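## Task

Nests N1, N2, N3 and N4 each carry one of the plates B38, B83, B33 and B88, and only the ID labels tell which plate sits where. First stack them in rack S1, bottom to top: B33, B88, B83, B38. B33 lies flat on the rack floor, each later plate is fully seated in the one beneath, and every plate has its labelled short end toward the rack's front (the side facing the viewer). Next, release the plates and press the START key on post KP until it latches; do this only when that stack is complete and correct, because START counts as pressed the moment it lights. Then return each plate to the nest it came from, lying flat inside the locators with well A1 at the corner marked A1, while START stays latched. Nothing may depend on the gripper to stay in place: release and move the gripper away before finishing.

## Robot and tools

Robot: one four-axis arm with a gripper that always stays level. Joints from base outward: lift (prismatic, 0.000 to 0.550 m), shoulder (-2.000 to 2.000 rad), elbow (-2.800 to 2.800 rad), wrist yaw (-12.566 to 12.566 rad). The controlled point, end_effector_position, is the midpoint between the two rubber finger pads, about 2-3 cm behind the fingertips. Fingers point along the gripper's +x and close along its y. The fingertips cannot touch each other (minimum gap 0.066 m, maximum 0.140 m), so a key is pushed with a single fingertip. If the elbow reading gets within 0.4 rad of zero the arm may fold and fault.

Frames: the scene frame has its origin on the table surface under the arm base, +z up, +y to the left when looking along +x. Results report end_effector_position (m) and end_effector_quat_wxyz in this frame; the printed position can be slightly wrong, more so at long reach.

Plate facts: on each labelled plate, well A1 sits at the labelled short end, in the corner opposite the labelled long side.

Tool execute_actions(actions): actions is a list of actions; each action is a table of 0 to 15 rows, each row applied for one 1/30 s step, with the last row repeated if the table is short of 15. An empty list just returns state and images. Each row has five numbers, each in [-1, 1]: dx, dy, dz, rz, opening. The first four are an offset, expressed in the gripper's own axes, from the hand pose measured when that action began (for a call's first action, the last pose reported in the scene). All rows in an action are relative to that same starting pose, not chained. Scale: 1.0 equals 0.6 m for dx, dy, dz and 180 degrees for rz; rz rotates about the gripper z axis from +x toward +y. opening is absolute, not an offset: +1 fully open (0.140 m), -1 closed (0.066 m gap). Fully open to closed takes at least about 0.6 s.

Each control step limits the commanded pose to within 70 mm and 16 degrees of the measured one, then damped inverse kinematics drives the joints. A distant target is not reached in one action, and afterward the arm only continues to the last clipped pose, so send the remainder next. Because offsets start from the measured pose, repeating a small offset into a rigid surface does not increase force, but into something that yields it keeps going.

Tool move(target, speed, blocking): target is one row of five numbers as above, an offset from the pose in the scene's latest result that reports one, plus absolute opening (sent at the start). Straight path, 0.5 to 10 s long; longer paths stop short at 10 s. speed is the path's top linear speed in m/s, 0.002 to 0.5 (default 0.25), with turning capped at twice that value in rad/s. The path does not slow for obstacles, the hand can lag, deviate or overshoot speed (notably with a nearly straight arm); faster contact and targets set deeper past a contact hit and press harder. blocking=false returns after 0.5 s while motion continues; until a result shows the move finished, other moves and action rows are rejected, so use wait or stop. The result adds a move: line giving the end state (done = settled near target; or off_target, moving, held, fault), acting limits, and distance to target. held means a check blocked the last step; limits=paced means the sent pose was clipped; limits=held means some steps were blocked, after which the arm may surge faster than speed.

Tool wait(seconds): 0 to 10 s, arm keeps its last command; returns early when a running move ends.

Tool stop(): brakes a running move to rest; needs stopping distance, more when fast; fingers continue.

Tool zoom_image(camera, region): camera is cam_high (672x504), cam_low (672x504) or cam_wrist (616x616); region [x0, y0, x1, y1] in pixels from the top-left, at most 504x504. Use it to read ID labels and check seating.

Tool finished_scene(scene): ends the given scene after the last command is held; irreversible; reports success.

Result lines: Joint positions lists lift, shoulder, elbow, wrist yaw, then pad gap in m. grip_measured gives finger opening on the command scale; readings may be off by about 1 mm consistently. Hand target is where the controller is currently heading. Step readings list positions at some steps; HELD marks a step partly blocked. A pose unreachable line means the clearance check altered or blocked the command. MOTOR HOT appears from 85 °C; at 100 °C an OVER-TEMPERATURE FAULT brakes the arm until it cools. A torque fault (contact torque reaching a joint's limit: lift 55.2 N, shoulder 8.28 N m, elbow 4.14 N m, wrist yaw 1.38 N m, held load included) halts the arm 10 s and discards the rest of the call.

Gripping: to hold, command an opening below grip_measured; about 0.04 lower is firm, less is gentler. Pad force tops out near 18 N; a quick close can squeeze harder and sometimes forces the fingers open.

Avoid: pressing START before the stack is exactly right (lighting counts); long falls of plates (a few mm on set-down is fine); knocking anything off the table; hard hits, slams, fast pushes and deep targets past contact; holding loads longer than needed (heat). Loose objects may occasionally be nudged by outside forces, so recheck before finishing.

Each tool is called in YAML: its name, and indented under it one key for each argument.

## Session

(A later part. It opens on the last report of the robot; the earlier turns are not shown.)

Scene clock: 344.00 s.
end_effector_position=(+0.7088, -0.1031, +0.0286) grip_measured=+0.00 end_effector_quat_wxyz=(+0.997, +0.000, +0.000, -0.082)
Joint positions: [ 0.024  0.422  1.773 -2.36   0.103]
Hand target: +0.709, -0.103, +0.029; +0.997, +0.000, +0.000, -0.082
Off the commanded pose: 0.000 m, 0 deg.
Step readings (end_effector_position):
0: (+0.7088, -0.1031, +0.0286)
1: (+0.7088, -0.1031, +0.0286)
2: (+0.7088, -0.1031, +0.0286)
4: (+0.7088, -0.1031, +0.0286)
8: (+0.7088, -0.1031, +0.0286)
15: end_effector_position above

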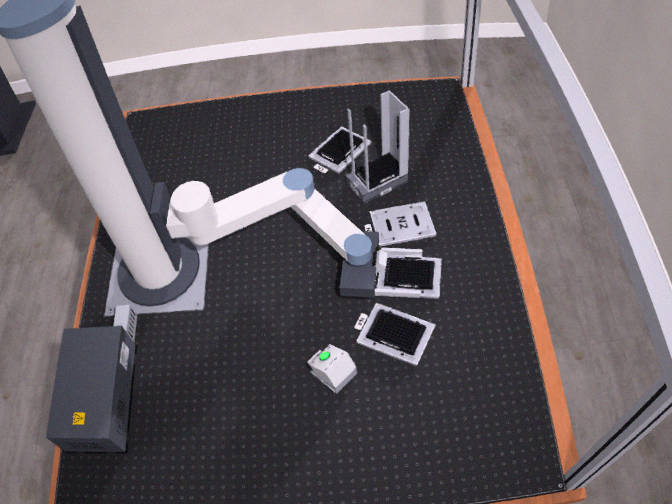

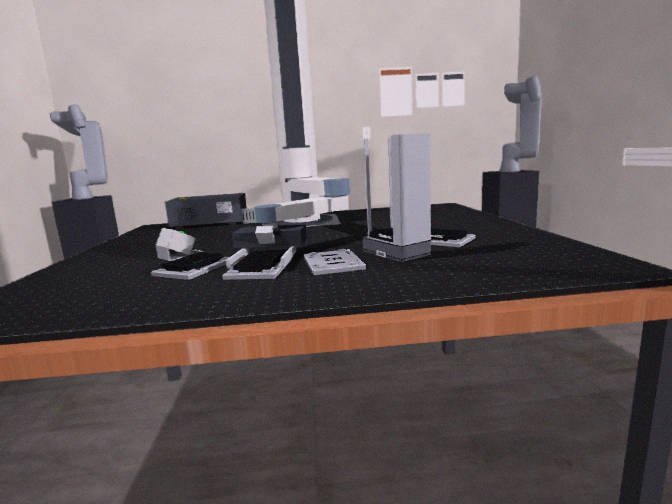

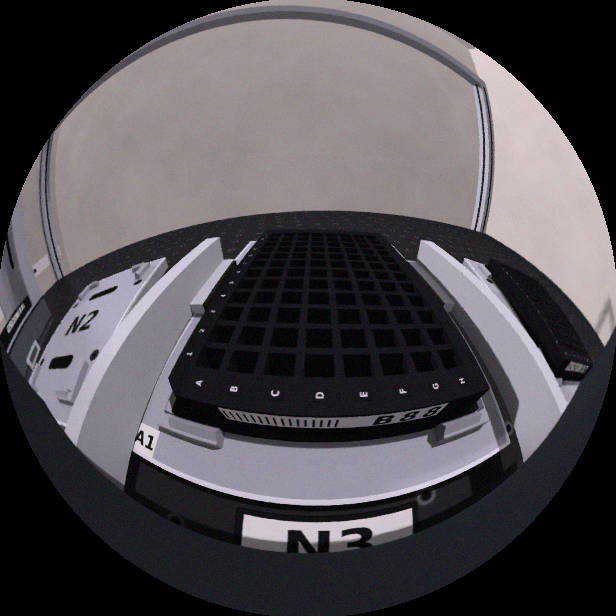

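execute_actions:
  actions:
    - [[0,0,0,0,-0.4]]
    - [[0,0,0,0,-0.43],[0,0,0,0,-0.44],[0,0,0,0,-0.45],[0,0,0,0,-0.47],[0,0,0,0,-0.5]]

move:
  target: [0,0,0.4418,0,-0.5]
  speed: 0.15

move:
  target: [-0.0747,-0.2911,0,-0.1136,-0.5]
  speed: 0.15

move:
  target: [0,0,-0.4675,0,-0.5]
  speed: 0.2

move:
  target: [0,0,-0.0237,0,-0.5]
  speed: 0.012

execute_actions:
  actions:
    - [[0,0,0,0,0]]

move:
  target: [0,0,0.05,0,0]
  speed: 0.1

move:
  target: [-0.25,0,0.05,0,0]

Scene clock: 363.00 s.
end_effector_position=(+0.6650, +0.2497, +0.0584) grip_measured=-0.46 end_effector_quat_wxyz=(+0.967, +0.000, +0.000, +0.255)
Joint positions: [ 0.053  1.06   1.813 -2.358  0.086]
Hand target: +0.665, +0.250, +0.058; +0.967, +0.000, +0.000, +0.255
Off the commanded pose: 0.000 m, 0 deg.
Step readings (end_effector_position; steps 1 to 15: 1st action; 16 to 30: 2nd action):
0: (+0.6650, +0.2497, +0.0583)
1: (+0.6650, +0.2497, +0.0583)
2: (+0.6650, +0.2497, +0.0583)
4: (+0.6650, +0.2497, +0.0583)
8: (+0.6650, +0.2497, +0.0583)
15: (+0.6650, +0.2497, +0.0583)
16: (+0.6650, +0.2497, +0.0583)
17: (+0.6650, +0.2497, +0.0583)
19: (+0.6650, +0.2497, +0.0583)
23: (+0.6650, +0.2497, +0.0584)
30: end_effector_position above

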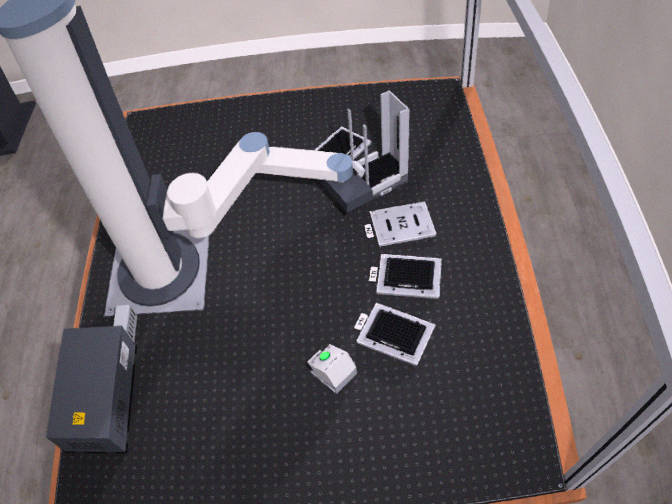

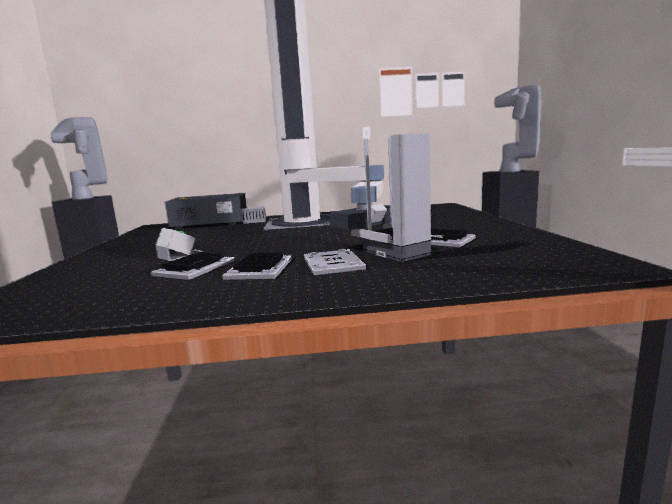

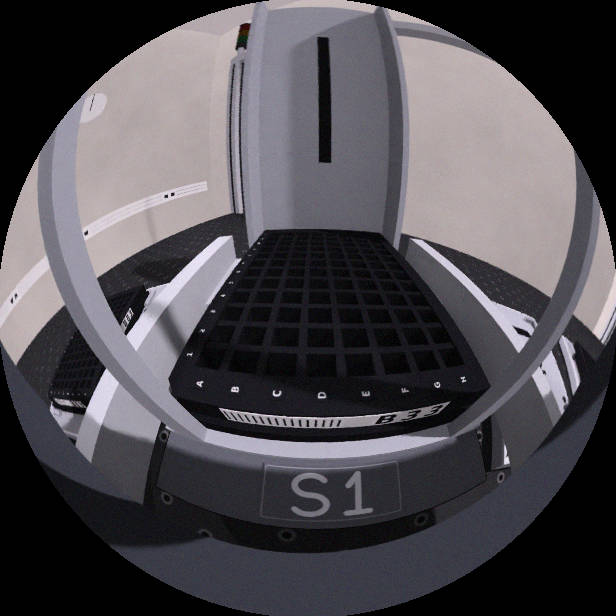

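Scene clock: 365.10 s.
end_effector_position=(+0.6650, +0.2498, +0.3235) grip_measured=-0.46 end_effector_quat_wxyz=(+0.967, +0.000, +0.000, +0.255)
Joint positions: [ 0.318  1.06   1.813 -2.358  0.086]
Hand target: +0.665, +0.250, +0.323; +0.967, +0.000, +0.000, +0.255
Off the commanded pose: 0.000 m, 0 deg.
move: done

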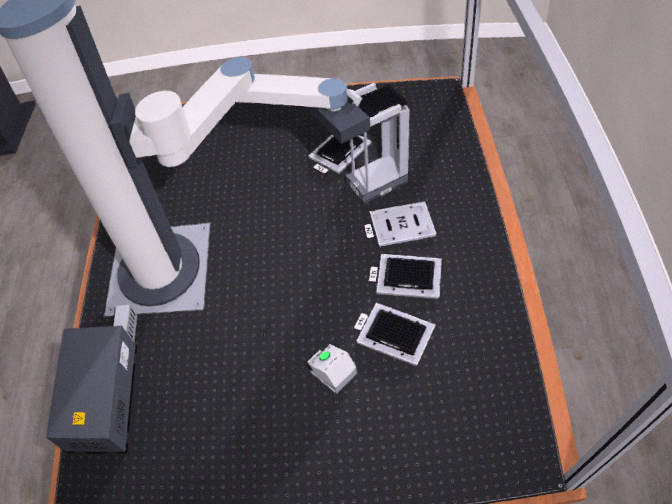

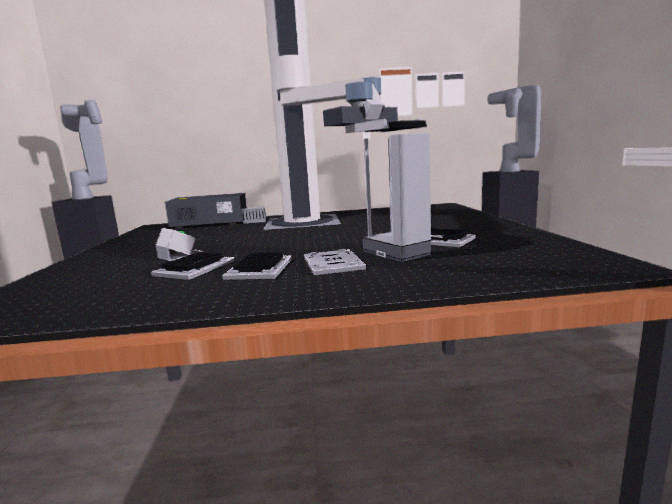

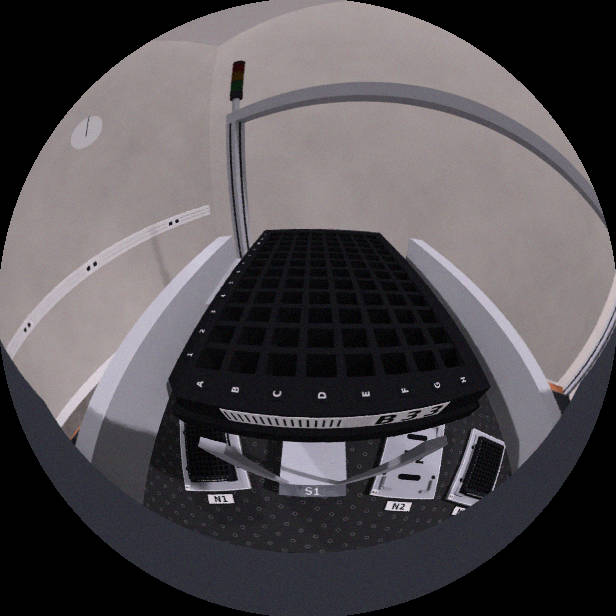

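Scene clock: 366.60 s.
end_effector_position=(+0.7121, +0.0755, +0.3235) grip_measured=-0.46 end_effector_quat_wxyz=(+0.997, +0.000, +0.000, +0.079)
Joint positions: [ 0.318  0.758  1.765 -2.365  0.086]
Hand target: +0.712, +0.076, +0.323; +0.997, +0.000, +0.000, +0.079
Off the commanded pose: 0.000 m, 0 deg.
move: done

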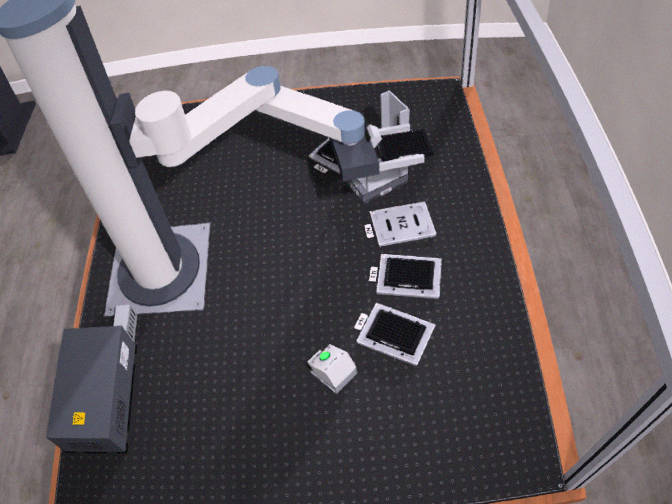

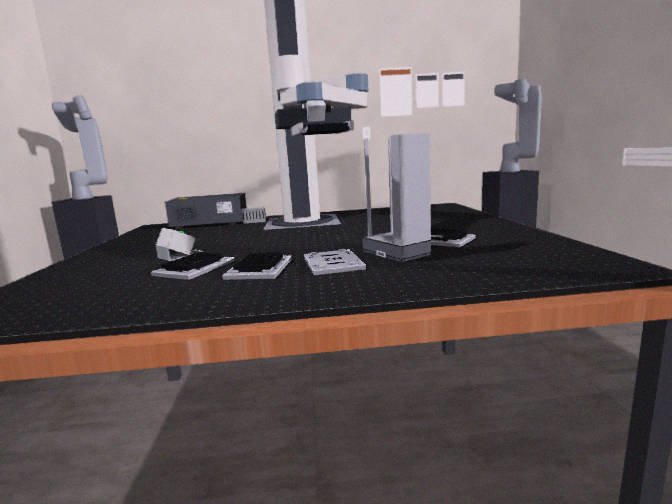

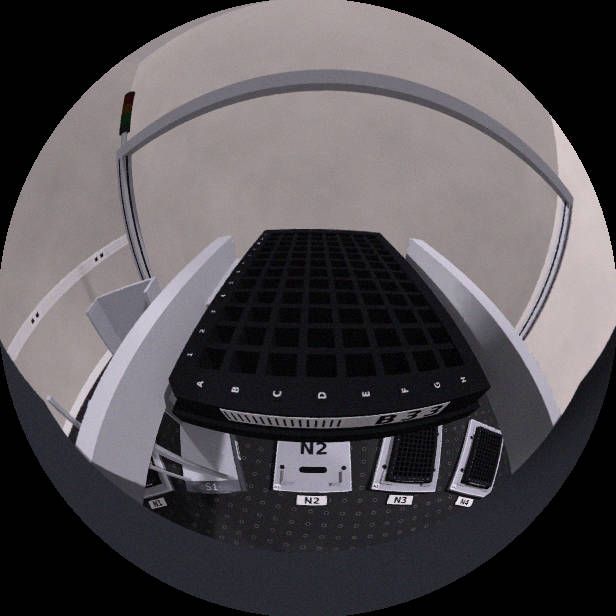

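Scene clock: 368.40 s.
end_effector_position=(+0.7121, +0.0755, +0.0429) grip_measured=-0.46 end_effector_quat_wxyz=(+0.997, +0.000, +0.000, +0.079)
Joint positions: [ 0.038  0.758  1.765 -2.365  0.086]
Hand target: +0.712, +0.075, +0.043; +0.997, +0.000, +0.000, +0.079
Off the commanded pose: 0.000 m, 0 deg.
move: done

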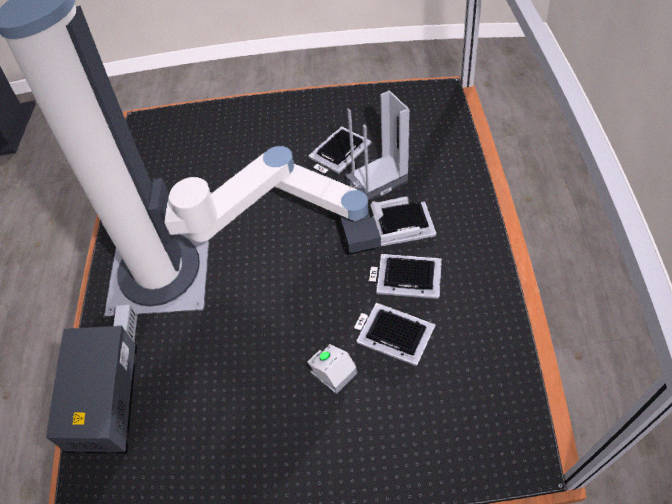

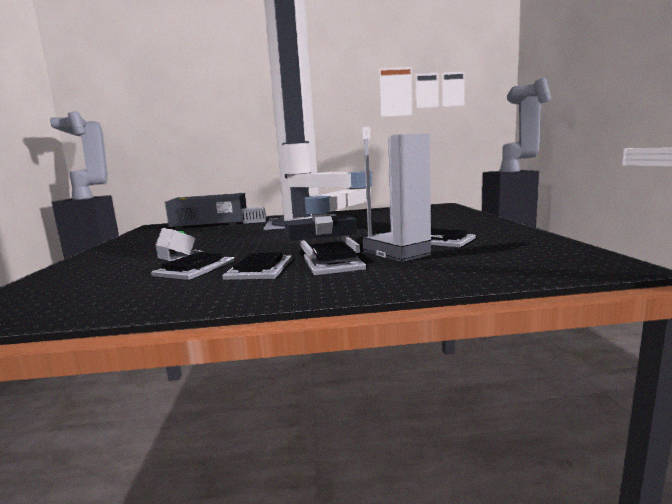

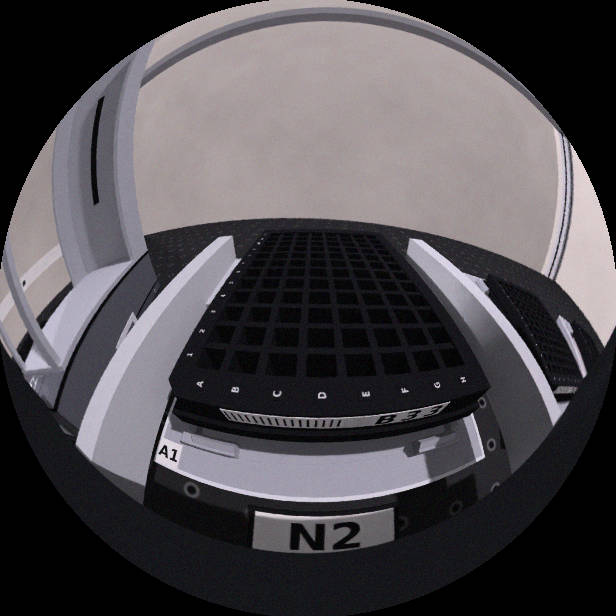

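Scene clock: 369.80 s.
end_effector_position=(+0.7122, +0.0758, +0.0287) grip_measured=-0.46 end_effector_quat_wxyz=(+0.997, +0.000, +0.000, +0.079)
Joint positions: [ 0.024  0.758  1.766 -2.365  0.086]
Hand target: +0.712, +0.075, +0.029; +0.997, +0.000, +0.000, +0.079
Off the commanded pose: 0.000 m, 0 deg.
move: done

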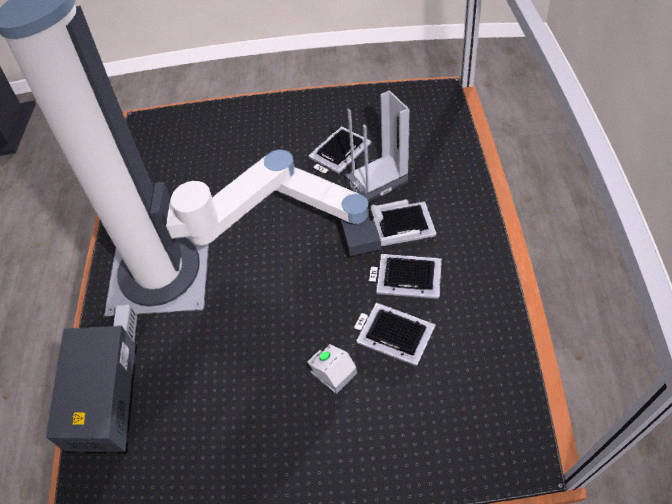

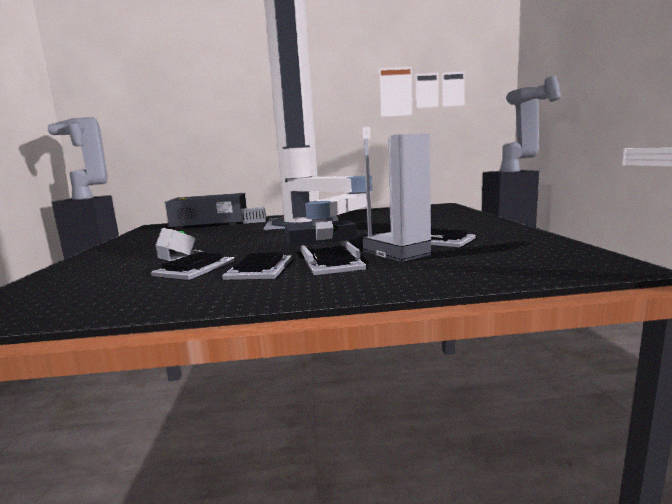

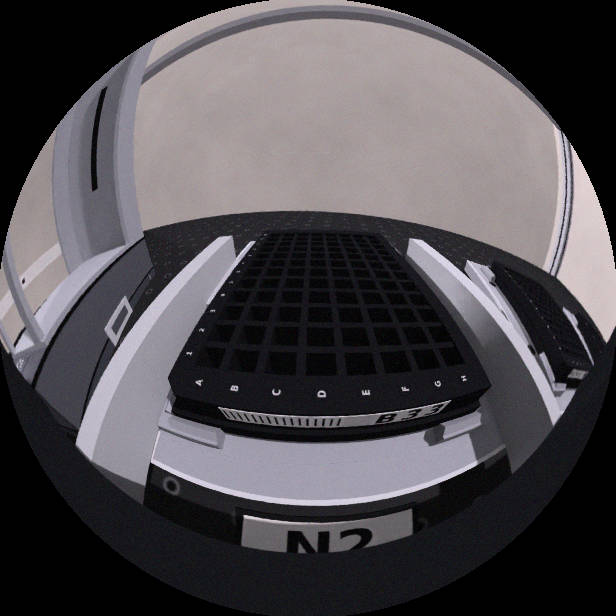

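Scene clock: 370.30 s.
end_effector_position=(+0.7122, +0.0758, +0.0287) grip_measured=+0.00 end_effector_quat_wxyz=(+0.997, +0.000, +0.000, +0.079)
Joint positions: [ 0.024  0.758  1.766 -2.365  0.103]
Hand target: +0.712, +0.076, +0.029; +0.997, +0.000, +0.000, +0.079
Off the commanded pose: 0.000 m, 0 deg.
Step readings (end_effector_position):
0: (+0.7122, +0.0758, +0.0287)
1: (+0.7122, +0.0757, +0.0287)
2: (+0.7122, +0.0758, +0.0287)
4: (+0.7122, +0.0758, +0.0287)
8: (+0.7122, +0.0758, +0.0287)
15: end_effector_position above

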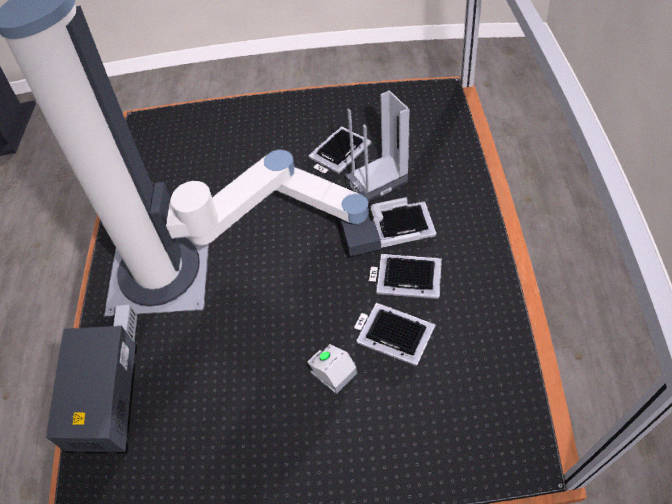

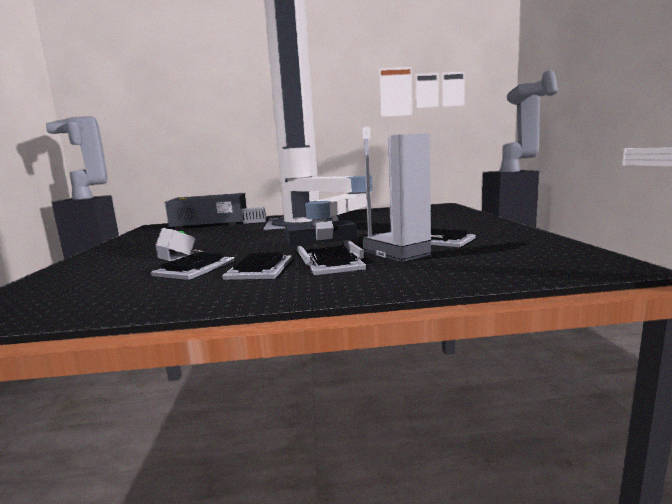

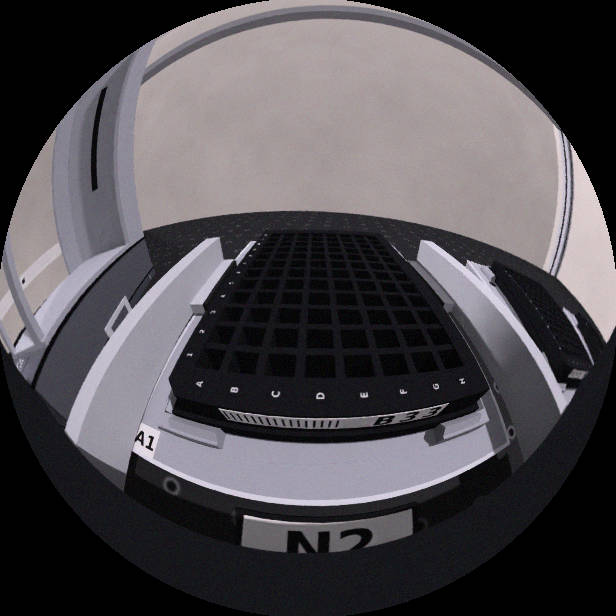

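Scene clock: 371.03 s.
end_effector_position=(+0.7122, +0.0758, +0.0587) grip_measured=+0.00 end_effector_quat_wxyz=(+0.997, +0.000, +0.000, +0.079)
Joint positions: [ 0.054  0.758  1.766 -2.365  0.103]
Hand target: +0.712, +0.076, +0.059; +0.997, +0.000, +0.000, +0.079
Off the commanded pose: 0.000 m, 0 deg.
move: done

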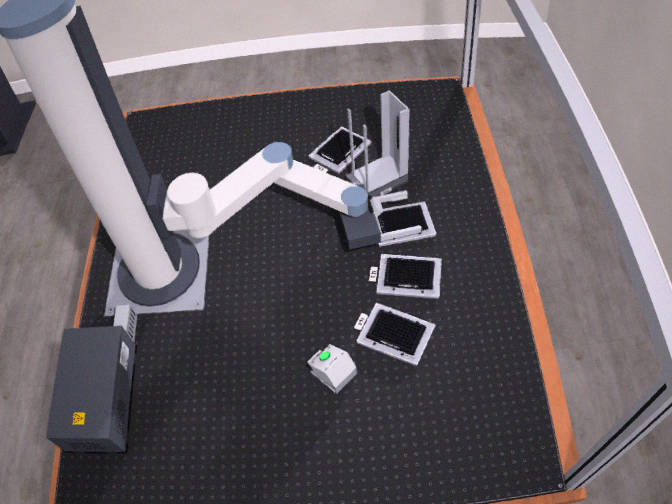

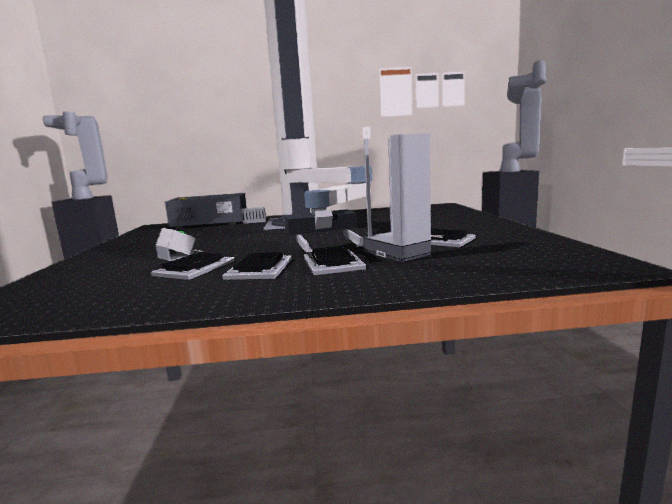

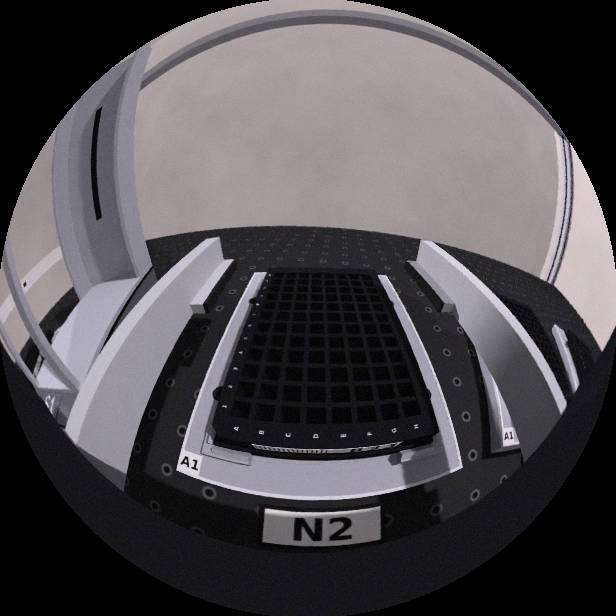

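Scene clock: 372.03 s.
end_effector_position=(+0.5641, +0.0521, +0.0888) grip_measured=+0.00 end_effector_quat_wxyz=(+0.997, +0.000, +0.000, +0.079)
Joint positions: [ 0.084  1.048  1.004 -1.893  0.103]
Hand target: +0.564, +0.052, +0.089; +0.997, +0.000, +0.000, +0.079
Off the commanded pose: 0.000 m, 0 deg.
move: done

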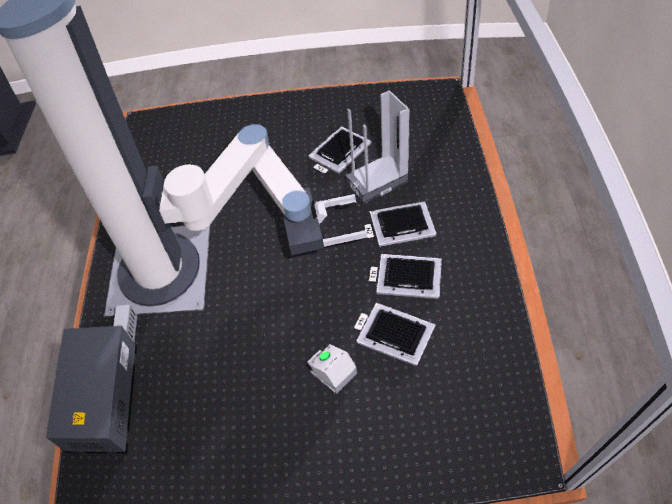

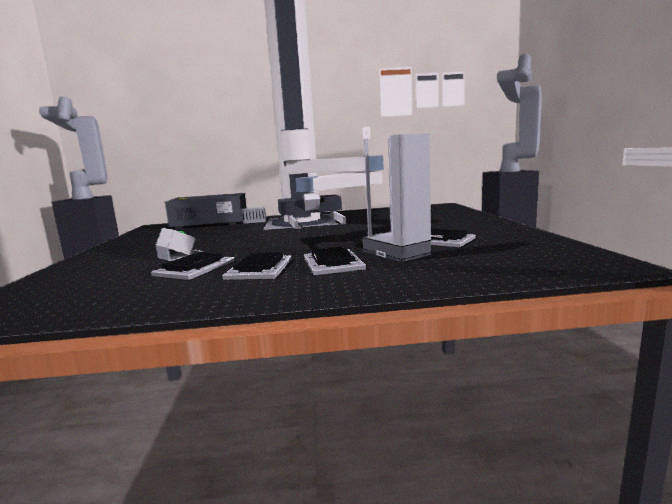

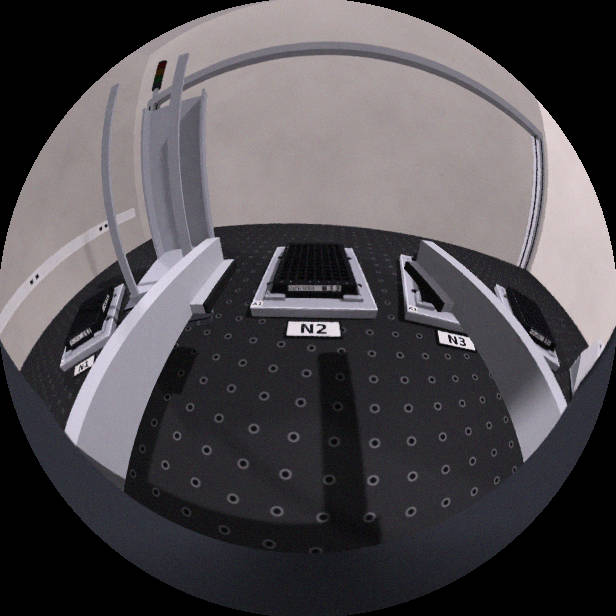

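finished_scene:
  scene: 2

The scene is finished: the task was done.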